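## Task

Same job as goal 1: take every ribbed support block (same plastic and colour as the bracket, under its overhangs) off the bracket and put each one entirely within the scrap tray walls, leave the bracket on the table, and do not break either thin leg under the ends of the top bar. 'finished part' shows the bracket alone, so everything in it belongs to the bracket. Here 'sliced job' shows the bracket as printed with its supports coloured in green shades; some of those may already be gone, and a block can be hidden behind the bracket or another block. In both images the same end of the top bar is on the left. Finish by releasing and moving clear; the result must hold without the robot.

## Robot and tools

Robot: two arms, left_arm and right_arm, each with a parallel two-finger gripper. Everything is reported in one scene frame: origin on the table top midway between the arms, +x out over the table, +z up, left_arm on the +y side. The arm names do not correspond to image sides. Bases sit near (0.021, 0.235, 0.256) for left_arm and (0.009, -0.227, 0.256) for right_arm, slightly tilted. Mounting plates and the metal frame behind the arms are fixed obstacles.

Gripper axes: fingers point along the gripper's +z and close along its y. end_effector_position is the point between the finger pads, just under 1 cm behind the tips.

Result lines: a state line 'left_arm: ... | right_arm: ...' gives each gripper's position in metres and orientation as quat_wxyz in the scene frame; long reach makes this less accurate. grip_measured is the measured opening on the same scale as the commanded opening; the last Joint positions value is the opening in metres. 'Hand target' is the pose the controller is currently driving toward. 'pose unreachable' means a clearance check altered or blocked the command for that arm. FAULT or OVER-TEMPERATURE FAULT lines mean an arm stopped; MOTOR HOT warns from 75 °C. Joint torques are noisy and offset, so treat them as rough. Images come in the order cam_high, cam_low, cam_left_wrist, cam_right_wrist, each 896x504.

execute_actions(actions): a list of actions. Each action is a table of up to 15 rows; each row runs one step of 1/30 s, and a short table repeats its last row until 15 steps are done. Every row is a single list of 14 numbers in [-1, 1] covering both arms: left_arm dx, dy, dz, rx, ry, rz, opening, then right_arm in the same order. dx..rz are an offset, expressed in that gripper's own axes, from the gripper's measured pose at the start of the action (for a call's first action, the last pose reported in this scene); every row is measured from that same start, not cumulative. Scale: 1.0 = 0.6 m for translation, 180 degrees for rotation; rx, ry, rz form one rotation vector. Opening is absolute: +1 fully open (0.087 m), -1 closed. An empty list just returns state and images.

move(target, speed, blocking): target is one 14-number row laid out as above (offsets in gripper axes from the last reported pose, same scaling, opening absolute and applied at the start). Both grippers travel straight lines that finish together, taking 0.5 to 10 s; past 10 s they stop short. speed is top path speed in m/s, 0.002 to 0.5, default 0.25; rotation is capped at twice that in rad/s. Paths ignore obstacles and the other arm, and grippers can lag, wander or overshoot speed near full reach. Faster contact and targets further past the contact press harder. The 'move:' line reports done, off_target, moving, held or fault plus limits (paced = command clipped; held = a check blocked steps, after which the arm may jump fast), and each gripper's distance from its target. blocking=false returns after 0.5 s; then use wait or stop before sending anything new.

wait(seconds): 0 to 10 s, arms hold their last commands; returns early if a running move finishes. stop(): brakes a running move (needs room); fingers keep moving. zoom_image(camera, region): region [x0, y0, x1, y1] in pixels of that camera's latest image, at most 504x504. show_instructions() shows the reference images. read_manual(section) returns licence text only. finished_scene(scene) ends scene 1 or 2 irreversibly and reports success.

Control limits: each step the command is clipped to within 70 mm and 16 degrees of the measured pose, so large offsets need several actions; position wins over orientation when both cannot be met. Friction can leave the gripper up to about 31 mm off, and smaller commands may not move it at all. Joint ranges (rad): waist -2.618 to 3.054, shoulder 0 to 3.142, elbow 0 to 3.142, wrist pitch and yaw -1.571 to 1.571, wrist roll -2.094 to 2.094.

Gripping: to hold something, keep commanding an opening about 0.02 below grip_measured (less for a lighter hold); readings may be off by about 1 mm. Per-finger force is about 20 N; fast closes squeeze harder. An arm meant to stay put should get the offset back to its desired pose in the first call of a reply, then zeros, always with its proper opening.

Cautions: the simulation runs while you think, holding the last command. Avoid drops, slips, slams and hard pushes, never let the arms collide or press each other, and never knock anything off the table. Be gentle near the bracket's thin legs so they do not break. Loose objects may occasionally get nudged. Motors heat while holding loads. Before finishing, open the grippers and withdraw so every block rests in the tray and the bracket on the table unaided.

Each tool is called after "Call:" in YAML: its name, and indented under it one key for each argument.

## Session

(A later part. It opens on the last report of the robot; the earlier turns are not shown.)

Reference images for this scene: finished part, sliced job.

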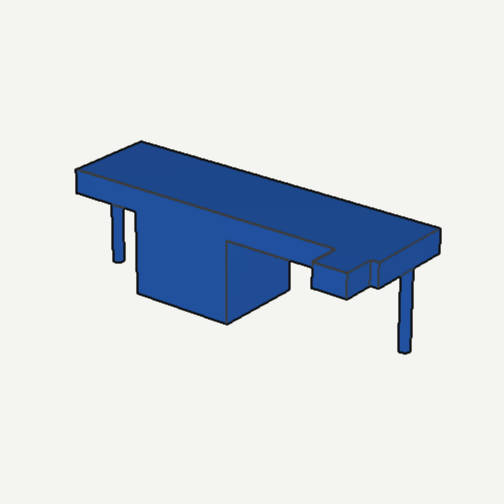

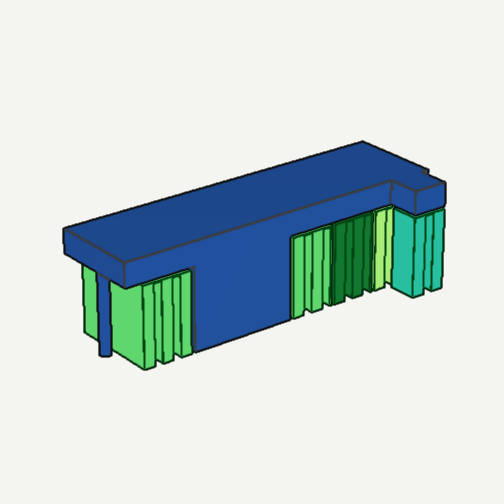

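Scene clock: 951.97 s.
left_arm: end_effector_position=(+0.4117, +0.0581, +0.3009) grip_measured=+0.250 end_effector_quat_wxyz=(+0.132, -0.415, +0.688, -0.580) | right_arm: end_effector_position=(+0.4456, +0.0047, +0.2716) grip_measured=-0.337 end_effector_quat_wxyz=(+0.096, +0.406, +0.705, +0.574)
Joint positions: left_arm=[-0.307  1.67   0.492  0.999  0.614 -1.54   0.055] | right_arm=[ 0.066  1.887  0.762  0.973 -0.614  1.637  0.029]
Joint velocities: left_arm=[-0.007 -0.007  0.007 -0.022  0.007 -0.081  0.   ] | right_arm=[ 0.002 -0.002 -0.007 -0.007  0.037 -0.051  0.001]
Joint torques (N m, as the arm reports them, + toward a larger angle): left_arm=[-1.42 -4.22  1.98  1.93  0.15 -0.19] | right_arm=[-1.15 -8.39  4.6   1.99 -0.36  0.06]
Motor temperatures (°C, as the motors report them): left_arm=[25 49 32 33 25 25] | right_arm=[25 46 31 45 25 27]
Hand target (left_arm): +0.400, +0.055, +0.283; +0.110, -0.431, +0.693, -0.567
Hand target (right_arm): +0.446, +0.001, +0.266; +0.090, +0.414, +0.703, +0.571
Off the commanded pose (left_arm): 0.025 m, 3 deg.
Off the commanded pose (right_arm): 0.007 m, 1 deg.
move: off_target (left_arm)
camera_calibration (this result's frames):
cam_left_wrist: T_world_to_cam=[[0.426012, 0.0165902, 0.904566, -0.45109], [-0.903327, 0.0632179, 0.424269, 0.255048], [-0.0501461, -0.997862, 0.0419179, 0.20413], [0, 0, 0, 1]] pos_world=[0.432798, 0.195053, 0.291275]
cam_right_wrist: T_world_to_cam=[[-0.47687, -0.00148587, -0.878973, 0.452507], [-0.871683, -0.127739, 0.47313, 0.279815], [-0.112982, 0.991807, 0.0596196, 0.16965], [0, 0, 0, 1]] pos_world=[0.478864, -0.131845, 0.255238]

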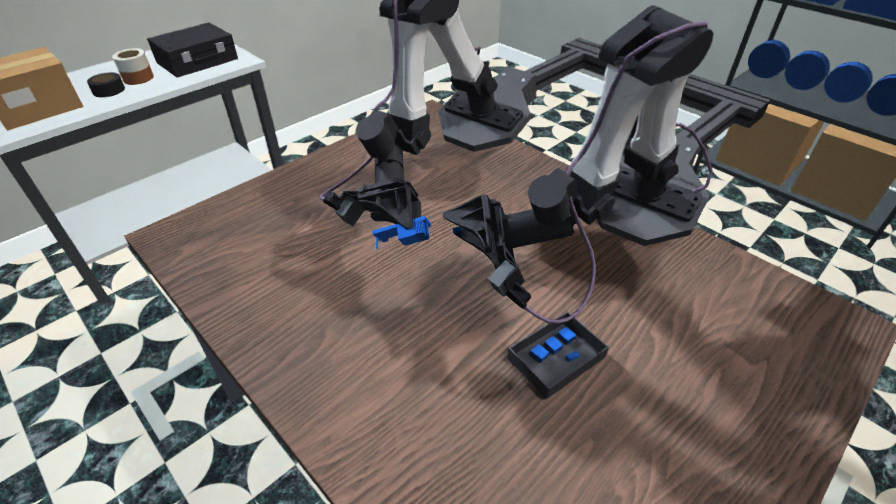

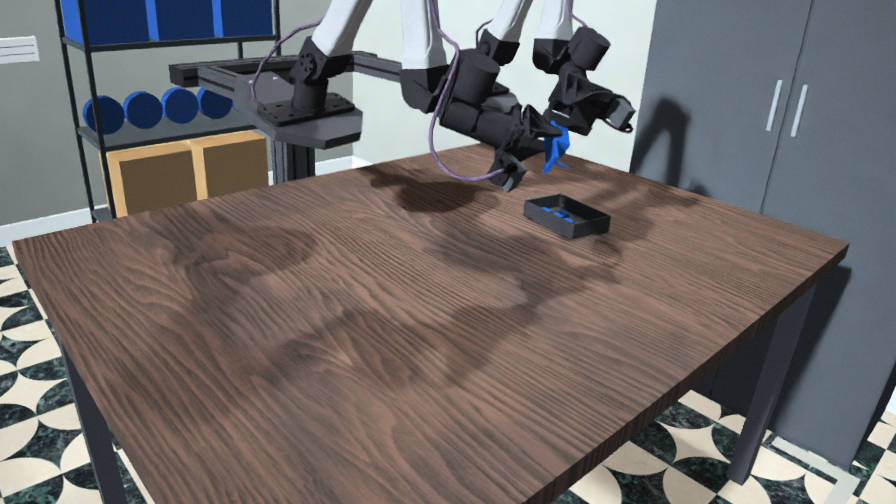

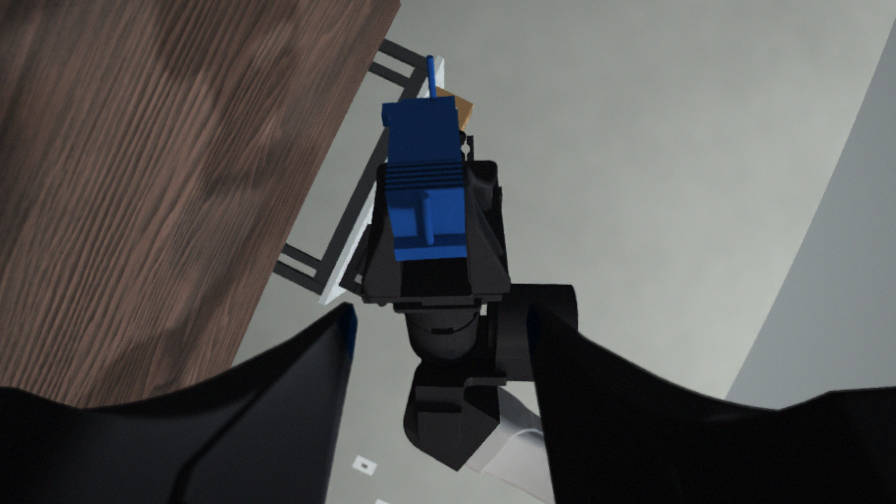

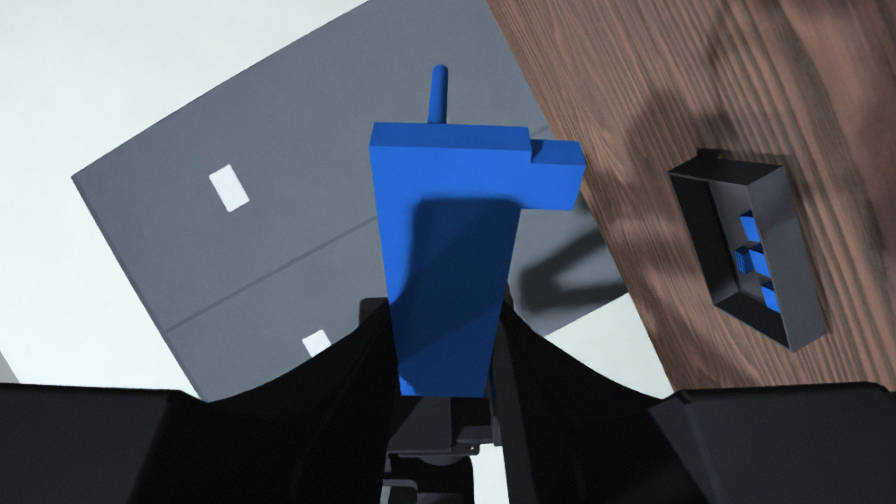

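Call:
move:
  target: [-0.005, 0.0167, 0.0908, -0.0160, -0.0012, -0.0108, 0.25, 0, 0, 0, 0, 0, 0, -0.40]
  speed: 0.04

Scene clock: 988.63 s.
left_arm: end_effector_position=(+0.4450, +0.0270, +0.2874) grip_measured=+0.250 end_effector_quat_wxyz=(+0.130, -0.419, +0.689, -0.577) | right_arm: end_effector_position=(+0.4456, +0.0047, +0.2717) grip_measured=-0.337 end_effector_quat_wxyz=(+0.096, +0.406, +0.705, +0.574)
Joint positions: left_arm=[-0.392  1.814  0.651  0.983  0.527 -1.557  0.055] | right_arm=[ 0.066  1.887  0.762  0.974 -0.614  1.637  0.029]
Joint velocities: left_arm=[ 0.007  0.002  0.027  0.022  0.022 -0.022  0.   ] | right_arm=[-0.017 -0.007  0.012 -0.007 -0.007 -0.037 -0.001]
Joint torques (N m, as the arm reports them, + toward a larger angle): left_arm=[-1.69 -6.03  6.11  1.61  0.09 -0.21] | right_arm=[-0.04 -9.76  4.51  1.92 -0.25 -0.04]
Motor temperatures (°C, as the motors report them): left_arm=[25 43 32 38 25 25] | right_arm=[25 46 31 45 25 27]
Hand target (left_arm): +0.444, +0.023, +0.275; +0.113, -0.431, +0.694, -0.565
Hand target (right_arm): +0.446, +0.005, +0.272; +0.096, +0.406, +0.705, +0.574
Off the commanded pose (left_arm): 0.013 m, 3 deg.
Off the commanded pose (right_arm): 0.000 m, 0 deg.
move: off_target (left_arm)
camera_calibration (this result's frames):
cam_left_wrist: T_world_to_cam=[[0.43579, 0.0142187, 0.899936, -0.455502], [-0.898797, 0.0595846, 0.434297, 0.288005], [-0.0474472, -0.998122, 0.038746, 0.175028], [0, 0, 0, 1]] pos_world=[0.465666, 0.164015, 0.278062]
cam_right_wrist: T_world_to_cam=[[-0.477032, -0.000887836, -0.878885, 0.452658], [-0.871629, -0.127767, 0.473222, 0.27976], [-0.112713, 0.991804, 0.0601752, 0.169374], [0, 0, 0, 1]] pos_world=[0.47887, -0.13184, 0.255253]

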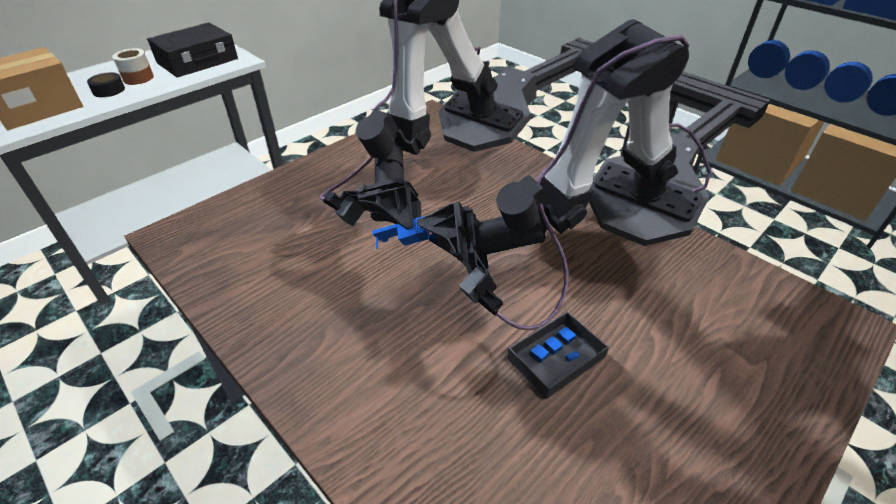

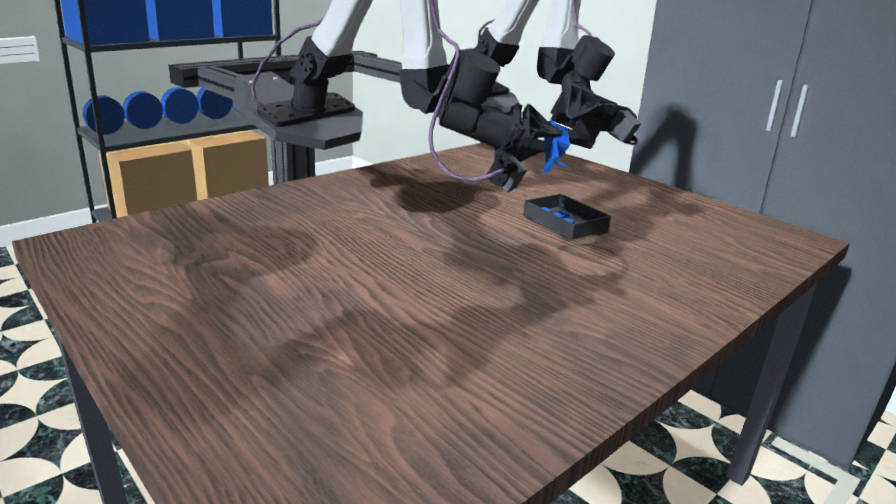

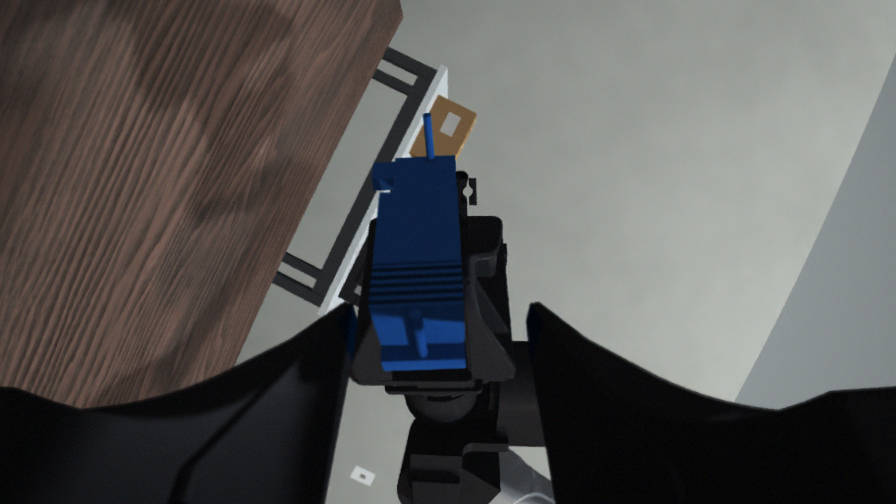

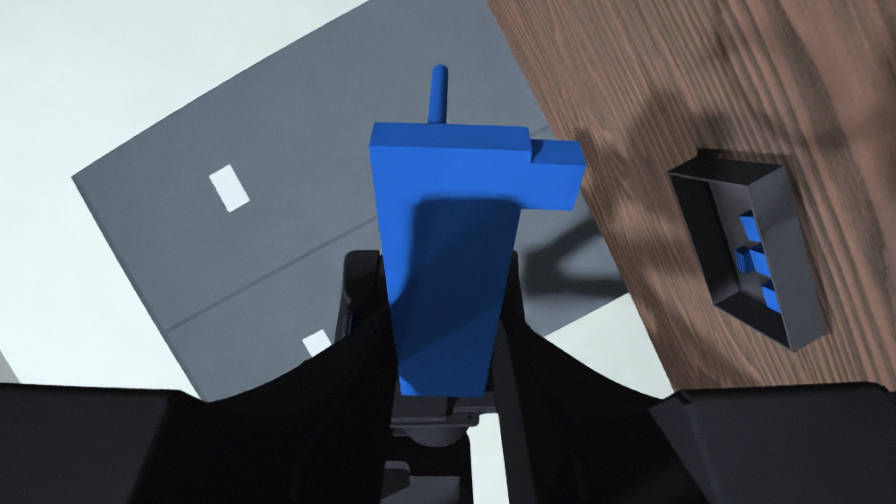

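Call:
zoom_image:
  camera: "cam_left_wrist"
  region: [320, 200, 560, 400]

Region (320, 200, 560, 400) of cam_left_wrist's 896x504 image, scaled by 2.100, with more detail than that image has.

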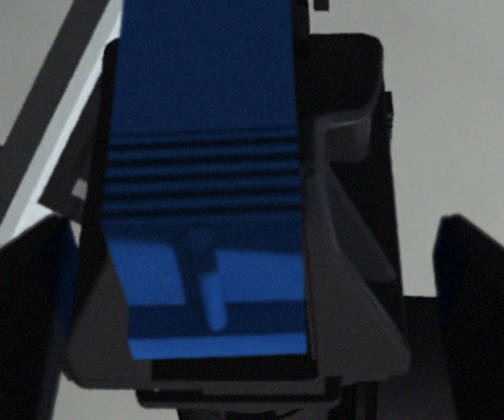

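Call:
move:
  target: [-0.0045, 0.0313, 0.0155, -0.0190, -0.0004, -0.0133, 0.25, 0, 0, 0, 0, 0, 0, -0.40]
  speed: 0.03

Scene clock: 1038.67 s.
left_arm: end_effector_position=(+0.4419, +0.0264, +0.2764) grip_measured=+0.250 end_effector_quat_wxyz=(+0.119, -0.427, +0.694, -0.567) | right_arm: end_effector_position=(+0.4456, +0.0047, +0.2717) grip_measured=-0.337 end_effector_quat_wxyz=(+0.096, +0.406, +0.705, +0.574)
Joint positions: left_arm=[-0.392  1.836  0.652  0.97   0.525 -1.558  0.055] | right_arm=[ 0.066  1.887  0.762  0.974 -0.614  1.637  0.029]
Joint velocities: left_arm=[-0.027 -0.017 -0.022 -0.066 -0.11  -0.007 -0.001] | right_arm=[ 0.002  0.017 -0.007 -0.051 -0.007  0.037 -0.001]
Joint torques (N m, as the arm reports them, + toward a larger angle): left_arm=[-1.52 -6.17  6.69  1.58  0.14 -0.16] | right_arm=[-0.09 -9.76  4.56  1.92 -0.23 -0.03]
Motor temperatures (°C, as the motors report them): left_arm=[25 42 34 38 25 25] | right_arm=[25 48 30 45 25 27]
Hand target (left_arm): +0.444, +0.023, +0.267; +0.106, -0.437, +0.697, -0.558
Hand target (right_arm): +0.446, +0.005, +0.272; +0.096, +0.406, +0.705, +0.574
Off the commanded pose (left_arm): 0.011 m, 2 deg.
Off the commanded pose (right_arm): 0.000 m, 0 deg.
move: off_target (left_arm)
camera_calibration (this result's frames):
cam_left_wrist: T_world_to_cam=[[0.466366, 0.00720788, 0.884563, -0.453316], [-0.883252, 0.058819, 0.465195, 0.274675], [-0.048676, -0.998243, 0.0337975, 0.176657], [0, 0, 0, 1]] pos_world=[0.462617, 0.163458, 0.267238]
cam_right_wrist: T_world_to_cam=[[-0.477032, -0.000887836, -0.878885, 0.452658], [-0.871629, -0.127767, 0.473222, 0.27976], [-0.112713, 0.991804, 0.0601752, 0.169374], [0, 0, 0, 1]] pos_world=[0.47887, -0.13184, 0.255253]

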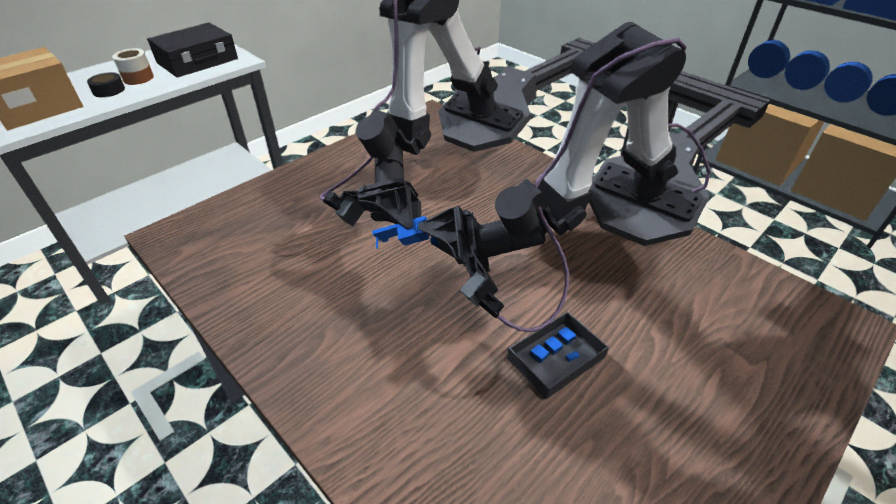

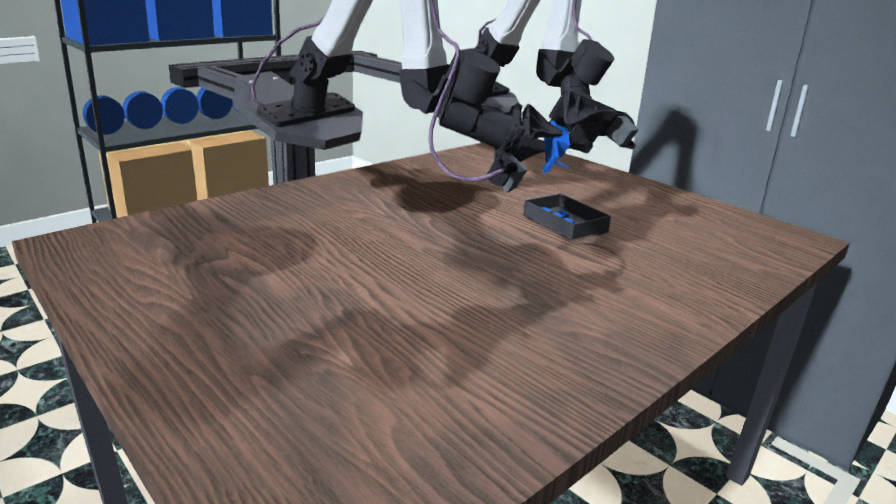

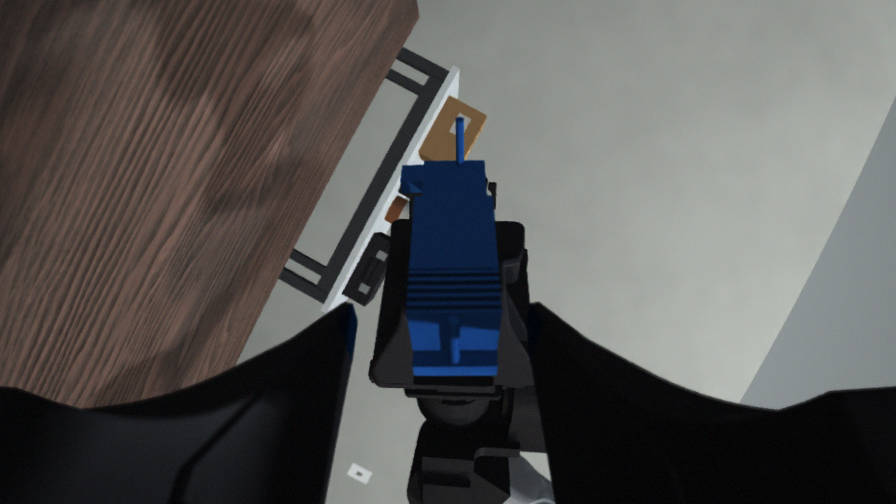

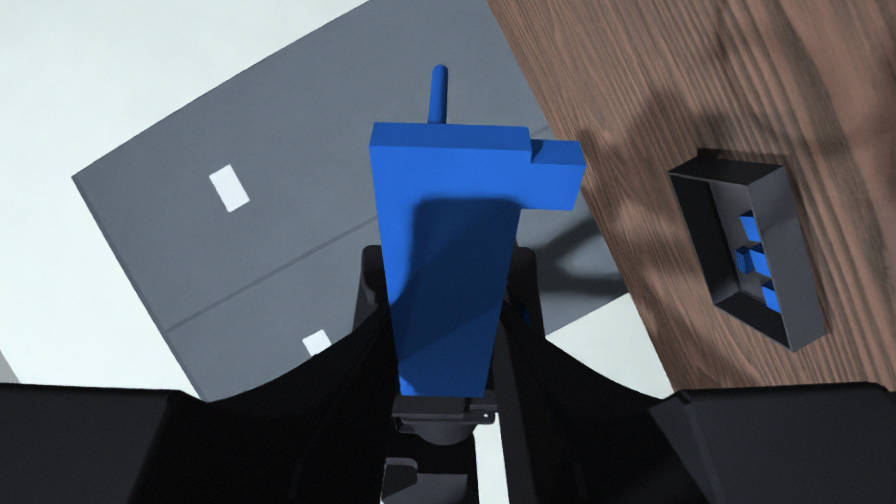

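Call:
zoom_image:
  camera: "cam_left_wrist"
  region: [320, 200, 560, 400]

Region (320, 200, 560, 400) of cam_left_wrist's 896x504 image, scaled by 2.100, with more detail than that image has.

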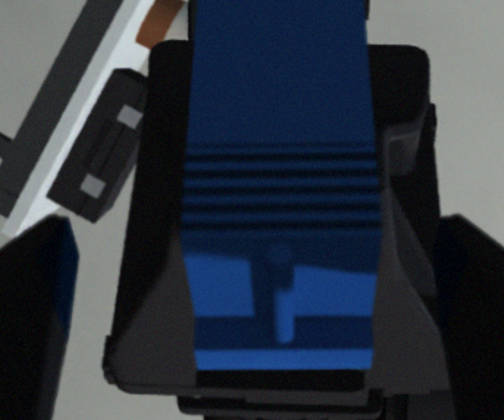

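Call:
move:
  target: [0.0010, -0.0079, -0.0002, 0.0064, 0.0007, 0.0042, 0.25, 0, 0, 0, 0, 0, 0, -0.40]
  speed: 0.01

Scene clock: 1064.20 s.
left_arm: end_effector_position=(+0.4436, +0.0265, +0.2796) grip_measured=+0.250 end_effector_quat_wxyz=(+0.125, -0.423, +0.691, -0.572) | right_arm: end_effector_position=(+0.4456, +0.0047, +0.2717) grip_measured=-0.337 end_effector_quat_wxyz=(+0.096, +0.406, +0.705, +0.574)
Joint positions: left_arm=[-0.392  1.836  0.652  0.988  0.525 -1.558  0.055] | right_arm=[ 0.066  1.887  0.762  0.974 -0.614  1.637  0.029]
Joint velocities: left_arm=[-0.002 -0.012 -0.002 -0.037 -0.081 -0.007 -0.   ] | right_arm=[-0.017  0.007  0.002 -0.081  0.037 -0.037  0.   ]
Joint torques (N m, as the arm reports them, + toward a larger angle): left_arm=[-0.75 -8.23  4.22  1.97  0.23 -0.07] | right_arm=[-0.07 -9.77  4.45  1.92 -0.27 -0.03]
Motor temperatures (°C, as the motors report them): left_arm=[25 42 35 38 25 25] | right_arm=[25 49 30 45 25 27]
Hand target (left_arm): +0.444, +0.026, +0.281; +0.126, -0.421, +0.691, -0.574
Hand target (right_arm): +0.446, +0.005, +0.272; +0.096, +0.406, +0.705, +0.574
Off the commanded pose (left_arm): 0.001 m, 0 deg.
Off the commanded pose (right_arm): 0.000 m, 0 deg.
move: done
camera_calibration (this result's frames):
cam_left_wrist: T_world_to_cam=[[0.451171, 0.0112199, 0.892367, -0.452461], [-0.891192, 0.0584751, 0.449842, 0.282473], [-0.0471341, -0.998226, 0.0363813, 0.175294], [0, 0, 0, 1]] pos_world=[0.464138, 0.163542, 0.270316]
cam_right_wrist: T_world_to_cam=[[-0.477032, -0.000887836, -0.878885, 0.452658], [-0.871629, -0.127767, 0.473222, 0.27976], [-0.112713, 0.991804, 0.0601752, 0.169374], [0, 0, 0, 1]] pos_world=[0.47887, -0.13184, 0.255253]

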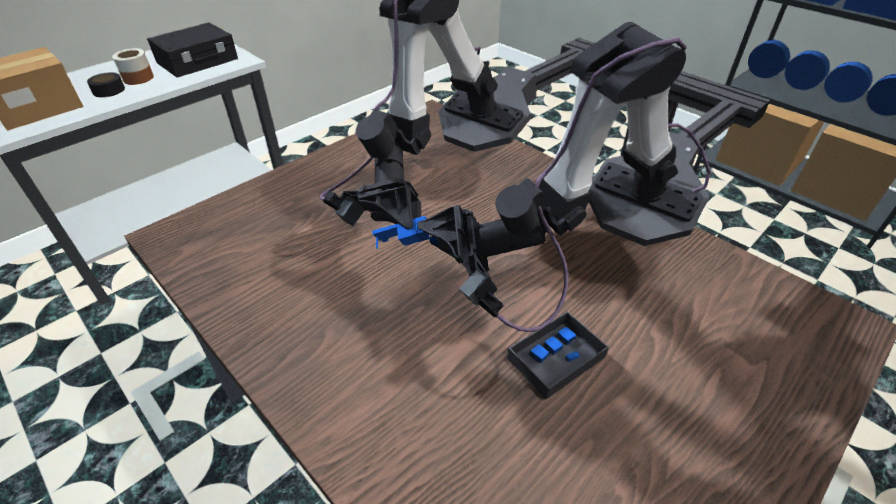

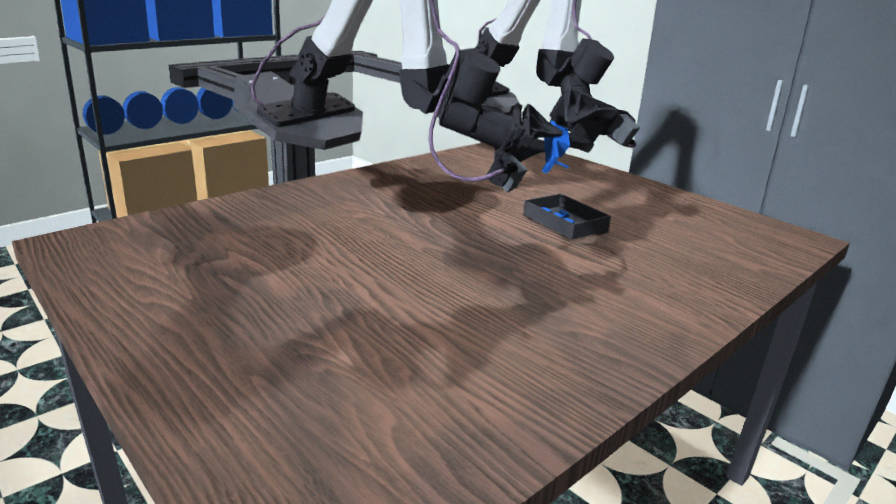

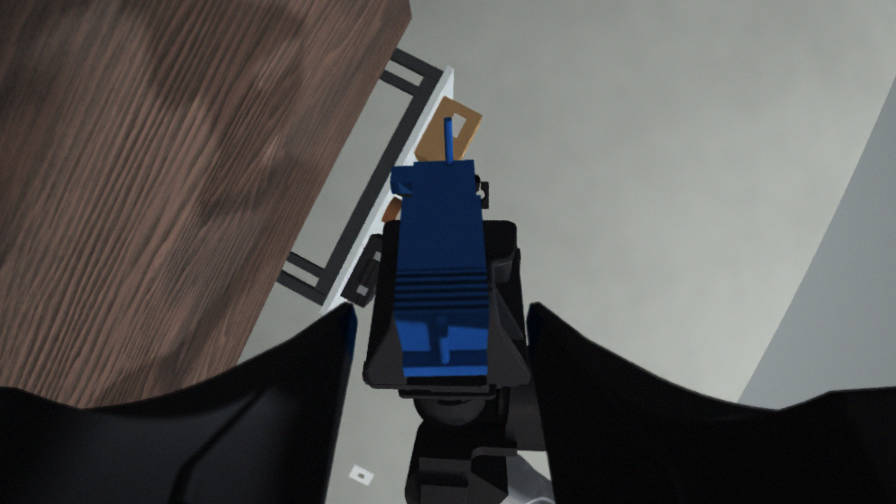

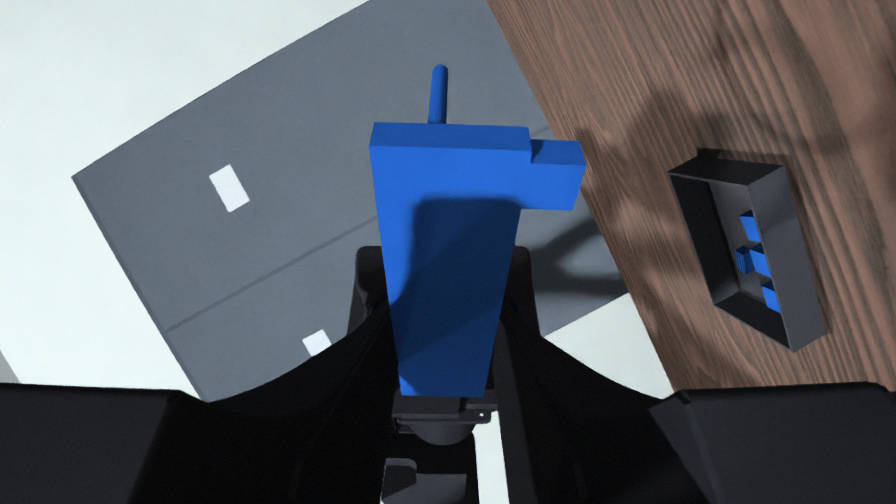

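Call:
execute_actions:
  actions:
    - [[0,0,0,0,0,0,0.18,0,0,0,0,0,0,-0.40],[0,0,0,0,0,0,0.11,0,0,0,0,0,0,-0.40],[0,0,0,0,0,0,0.04,0,0,0,0,0,0,-0.40],[0,0,0,0,0,0,-0.03,0,0,0,0,0,0,-0.40],[0,0,0,0,0,0,-0.10,0,0,0,0,0,0,-0.40],[0,0,0,0,0,0,-0.16,0,0,0,0,0,0,-0.40],[0,0,0,0,0,0,-0.22,0,0,0,0,0,0,-0.40],[0,0,0,0,0,0,-0.27,0,0,0,0,0,0,-0.40],[0,0,0,0,0,0,-0.31,0,0,0,0,0,0,-0.40],[0,0,0,0,0,0,-0.34,0,0,0,0,0,0,-0.40],[0,0,0,0,0,0,-0.36,0,0,0,0,0,0,-0.40],[0,0,0,0,0,0,-0.38,0,0,0,0,0,0,-0.40],[0,0,0,0,0,0,-0.40,0,0,0,0,0,0,-0.40],[0,0,0,0,0,0,-0.42,0,0,0,0,0,0,-0.40],[0,0,0,0,0,0,-0.45,0,0,0,0,0,0,-0.40]]
    - [[0,0,0,0,0,0,-0.45,0,0,0,0,0,0,-0.40]]

Scene clock: 1071.83 s.
left_arm: end_effector_position=(+0.4436, +0.0265, +0.2797) grip_measured=-0.395 end_effector_quat_wxyz=(+0.125, -0.423, +0.691, -0.572) | right_arm: end_effector_position=(+0.4456, +0.0047, +0.2717) grip_measured=-0.337 end_effector_quat_wxyz=(+0.096, +0.406, +0.705, +0.574)
Joint positions: left_arm=[-0.392  1.836  0.652  0.988  0.525 -1.558  0.026] | right_arm=[ 0.066  1.887  0.762  0.974 -0.614  1.637  0.029]
Joint velocities: left_arm=[ 0.007 -0.012 -0.002 -0.022  0.007 -0.007 -0.001] | right_arm=[-0.002 -0.007  0.002  0.022  0.007  0.037 -0.   ]
Joint torques (N m, as the arm reports them, + toward a larger angle): left_arm=[-0.63 -8.15  4.28  1.91  0.23 -0.1 ] | right_arm=[-0.14 -9.71  4.48  1.94 -0.24 -0.04]
Motor temperatures (°C, as the motors report them): left_arm=[25 43 34 39 25 25] | right_arm=[25 49 30 45 25 27]
Hand target (left_arm): +0.444, +0.026, +0.280; +0.125, -0.423, +0.691, -0.572
Hand target (right_arm): +0.446, +0.005, +0.272; +0.096, +0.406, +0.705, +0.574
Off the commanded pose (left_arm): 0.000 m, 0 deg.
Off the commanded pose (right_arm): 0.000 m, 0 deg.
camera_calibration (this result's frames):
cam_left_wrist: T_world_to_cam=[[0.450507, 0.0113942, 0.8927, -0.452421], [-0.891531, 0.0584586, 0.449171, 0.282812], [-0.0470681, -0.998225, 0.0364943, 0.175234], [0, 0, 0, 1]] pos_world=[0.464202, 0.163545, 0.27045]
cam_right_wrist: T_world_to_cam=[[-0.477032, -0.000887836, -0.878885, 0.452658], [-0.871629, -0.127767, 0.473222, 0.27976], [-0.112713, 0.991804, 0.0601752, 0.169374], [0, 0, 0, 1]] pos_world=[0.47887, -0.13184, 0.255253]

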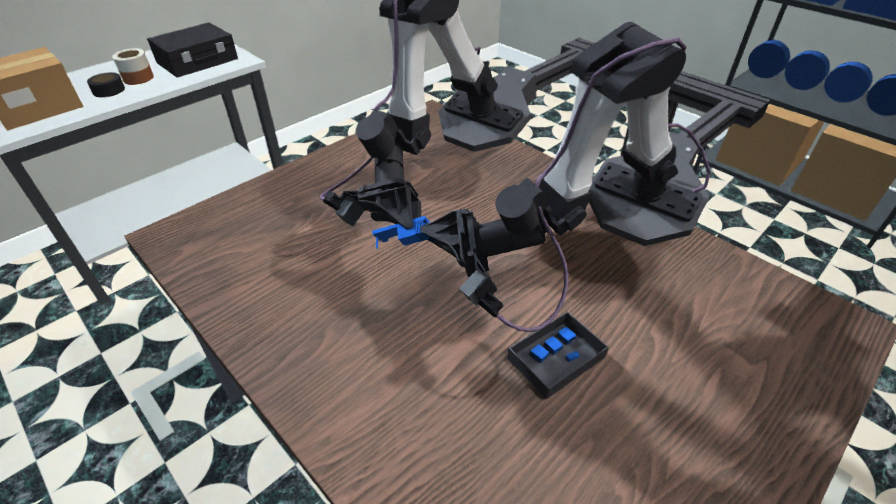

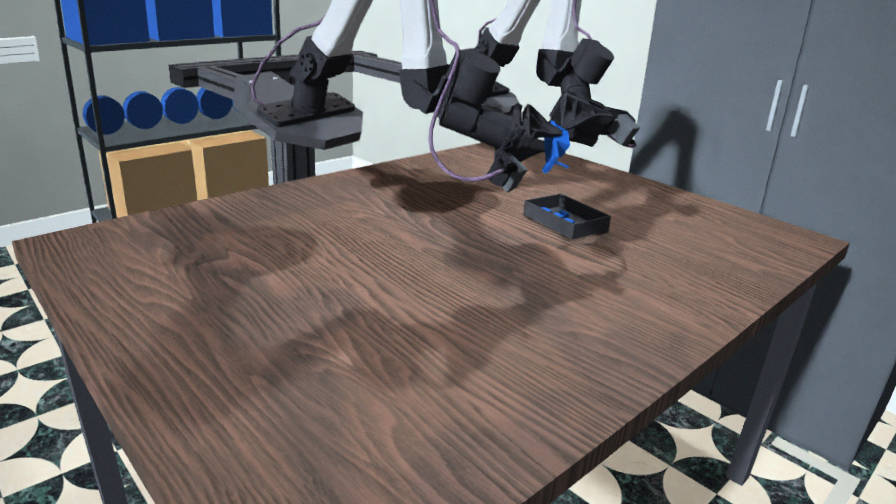

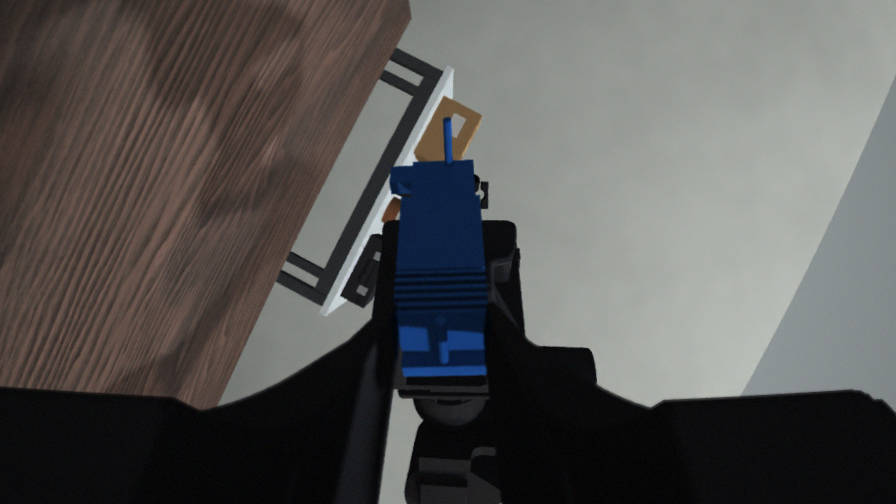

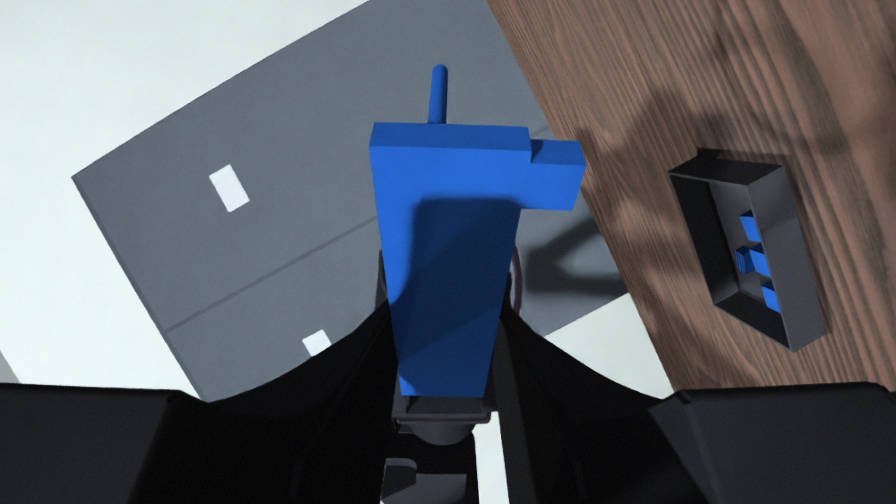

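Call:
move:
  target: [-0.0105, 0.0032, 0.0175, 0, 0, 0, 0.25, 0, 0, 0, 0, 0, 0, -0.40]
  speed: 0.015

Scene clock: 1101.47 s.
left_arm: end_effector_position=(+0.4498, +0.0252, +0.2790) grip_measured=+0.250 end_effector_quat_wxyz=(+0.127, -0.422, +0.690, -0.574) | right_arm: end_effector_position=(+0.4456, +0.0047, +0.2717) grip_measured=-0.337 end_effector_quat_wxyz=(+0.096, +0.406, +0.705, +0.574)
Joint positions: left_arm=[-0.392  1.855  0.676  0.99   0.525 -1.558  0.055] | right_arm=[ 0.066  1.887  0.762  0.974 -0.614  1.637  0.029]
Joint velocities: left_arm=[-0.002 -0.007 -0.007  0.007  0.051  0.022  0.   ] | right_arm=[-0.002  0.007  0.007 -0.051  0.007 -0.051 -0.   ]
Joint torques (N m, as the arm reports them, + toward a larger angle): left_arm=[-0.67 -6.3   5.98  1.92  0.22 -0.06] | right_arm=[-0.14 -9.82  4.47  1.94 -0.22 -0.02]
Motor temperatures (°C, as the motors report them): left_arm=[25 45 33 40 25 25] | right_arm=[25 49 30 45 25 27]
Hand target (left_arm): +0.453, +0.024, +0.272; +0.125, -0.423, +0.691, -0.572
Hand target (right_arm): +0.446, +0.005, +0.272; +0.096, +0.406, +0.705, +0.574
Off the commanded pose (left_arm): 0.007 m, 0 deg.
Off the commanded pose (right_arm): 0.000 m, 0 deg.
move: done
camera_calibration (this result's frames):
cam_left_wrist: T_world_to_cam=[[0.444188, 0.0130493, 0.895839, -0.452663], [-0.894729, 0.0582951, 0.442788, 0.291942], [-0.0464449, -0.998214, 0.0375696, 0.173651], [0, 0, 0, 1]] pos_world=[0.470342, 0.162229, 0.269721]
cam_right_wrist: T_world_to_cam=[[-0.477032, -0.000887836, -0.878885, 0.452658], [-0.871629, -0.127767, 0.473222, 0.27976], [-0.112713, 0.991804, 0.0601752, 0.169374], [0, 0, 0, 1]] pos_world=[0.47887, -0.13184, 0.255253]

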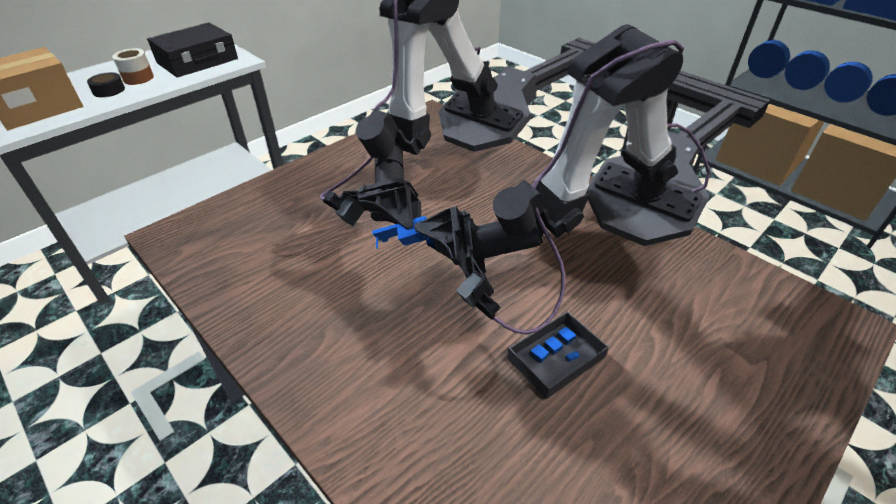

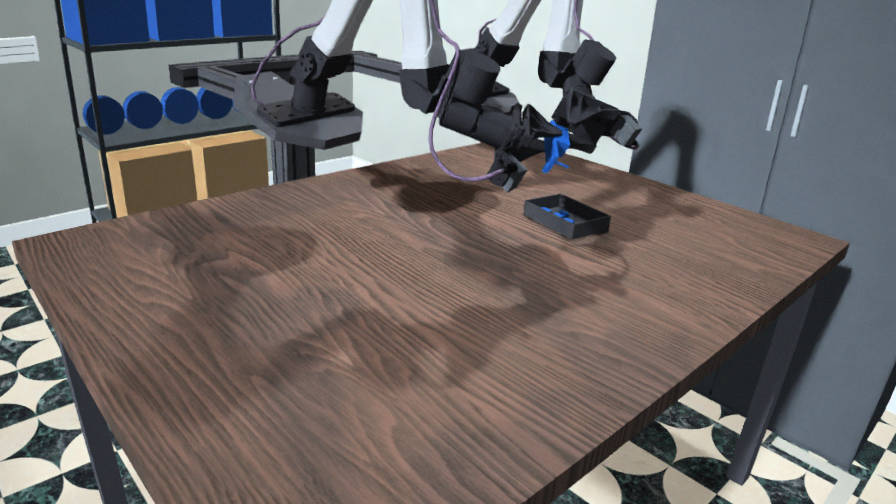

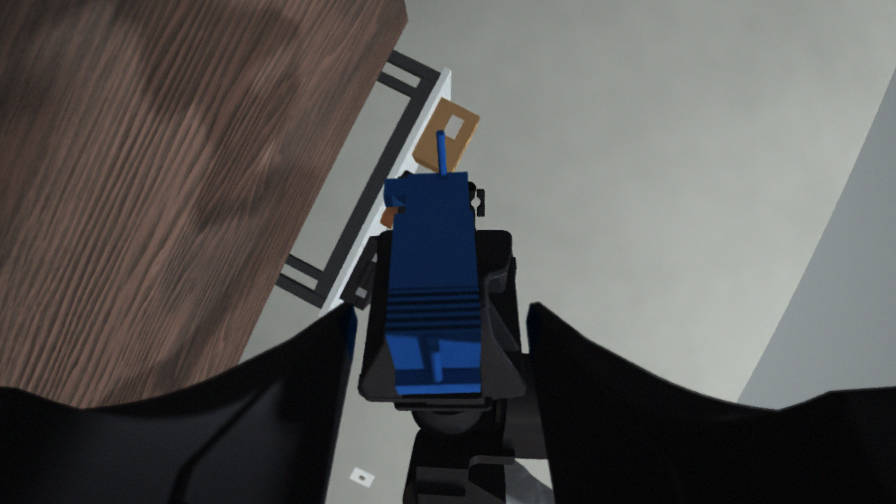

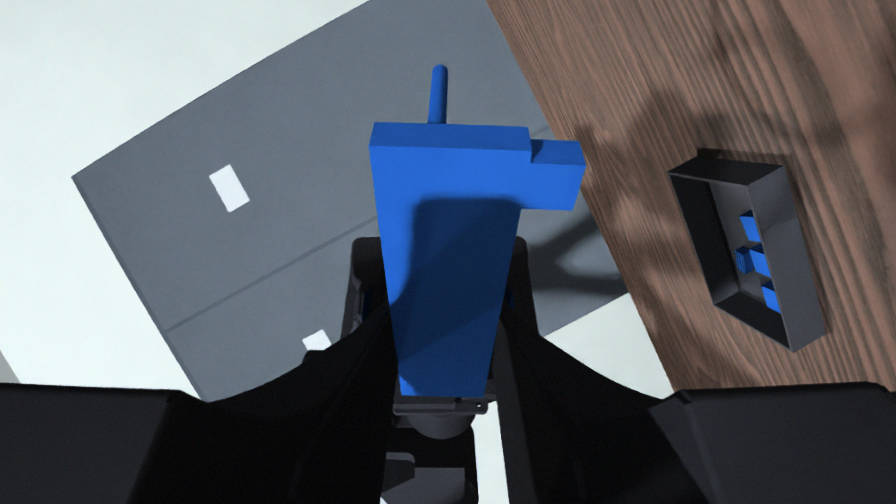

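Call:
zoom_image:
  camera: "cam_left_wrist"
  region: [320, 220, 560, 420]

Region (320, 220, 560, 420) of cam_left_wrist's 896x504 image, scaled by 2.100, with more detail than that image has.

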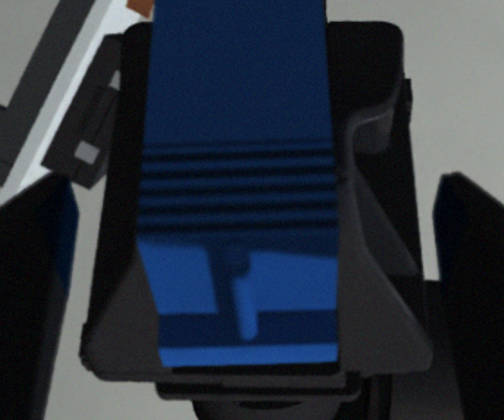

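Call:
move:
  target: [0.0044, 0.0262, -0.0111, -0.01116, -0.00119, -0.00727, 0.25, 0, 0, 0, 0, 0, 0, -0.40]
  speed: 0.02

Scene clock: 1133.10 s.
left_arm: end_effector_position=(+0.4445, +0.0257, +0.2747) grip_measured=+0.250 end_effector_quat_wxyz=(+0.122, -0.425, +0.692, -0.570) | right_arm: end_effector_position=(+0.4456, +0.0047, +0.2717) grip_measured=-0.337 end_effector_quat_wxyz=(+0.096, +0.406, +0.705, +0.574)
Joint positions: left_arm=[-0.392  1.855  0.66   0.991  0.525 -1.558  0.055] | right_arm=[ 0.066  1.887  0.762  0.974 -0.614  1.637  0.029]
Joint velocities: left_arm=[-0.012  0.002 -0.002  0.051 -0.051 -0.037 -0.001] | right_arm=[-0.012 -0.012 -0.017 -0.051 -0.022  0.022 -0.   ]
Joint torques (N m, as the arm reports them, + toward a larger angle): left_arm=[-0.51 -8.15  2.07  1.89  0.17 -0.11] | right_arm=[-0.18 -9.62  4.5   1.92 -0.24 -0.03]
Motor temperatures (°C, as the motors report them): left_arm=[25 43 34 41 25 25] | right_arm=[25 50 30 45 25 27]
Hand target (left_arm): +0.437, +0.028, +0.268; +0.115, -0.433, +0.695, -0.562
Hand target (right_arm): +0.446, +0.005, +0.272; +0.096, +0.406, +0.705, +0.574
Off the commanded pose (left_arm): 0.010 m, 2 deg.
Off the commanded pose (right_arm): 0.000 m, 0 deg.
move: done
camera_calibration (this result's frames):
cam_left_wrist: T_world_to_cam=[[0.457464, 0.00956348, 0.889177, -0.450434], [-0.887944, 0.0586256, 0.4562, 0.28234], [-0.0477656, -0.998234, 0.0353109, 0.175295], [0, 0, 0, 1]] pos_world=[0.465133, 0.162741, 0.265523]
cam_right_wrist: T_world_to_cam=[[-0.477032, -0.000887836, -0.878885, 0.452658], [-0.871629, -0.127767, 0.473222, 0.27976], [-0.112713, 0.991804, 0.0601752, 0.169374], [0, 0, 0, 1]] pos_world=[0.47887, -0.13184, 0.255253]

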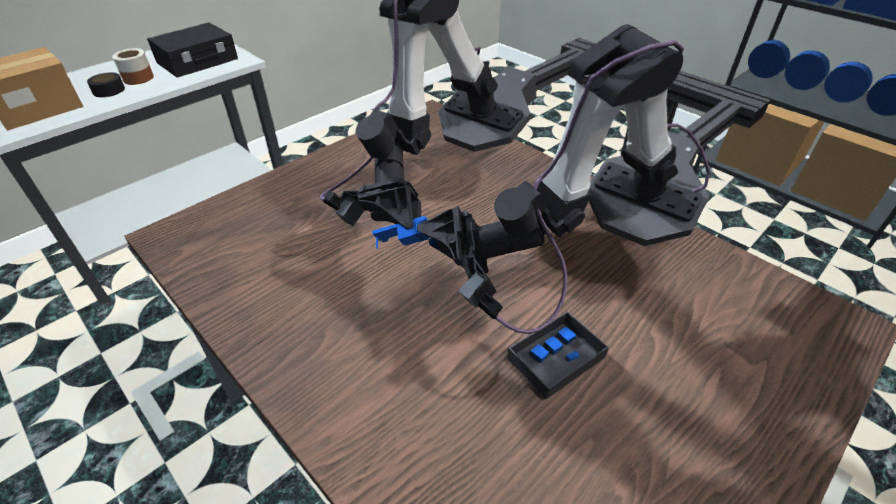

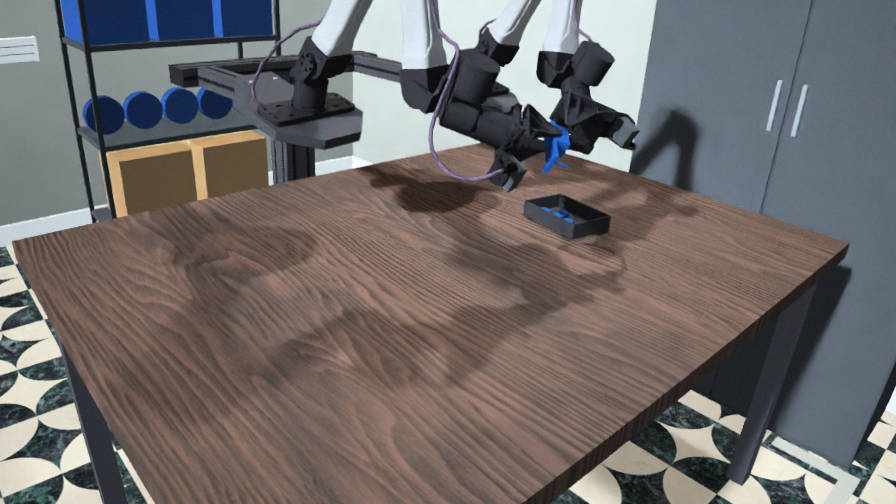

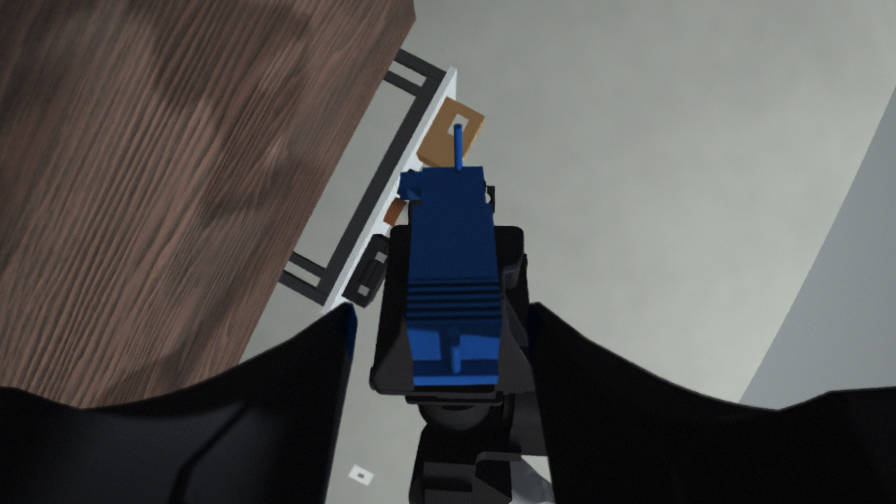

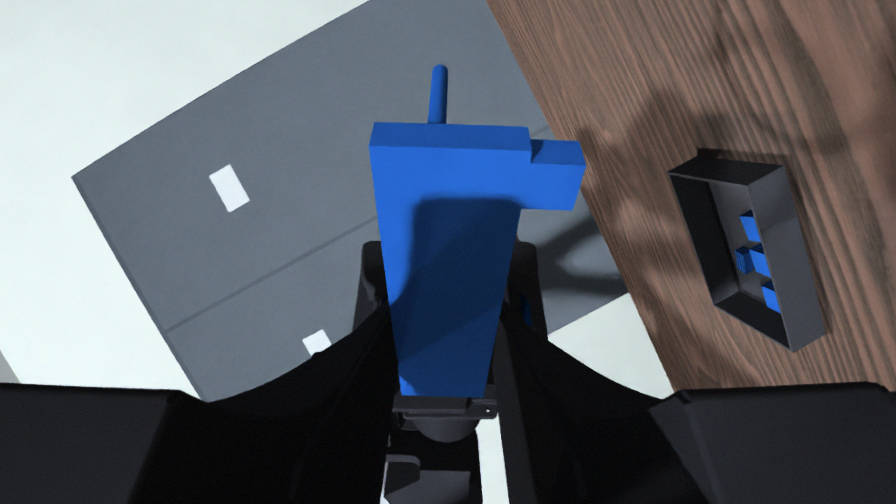

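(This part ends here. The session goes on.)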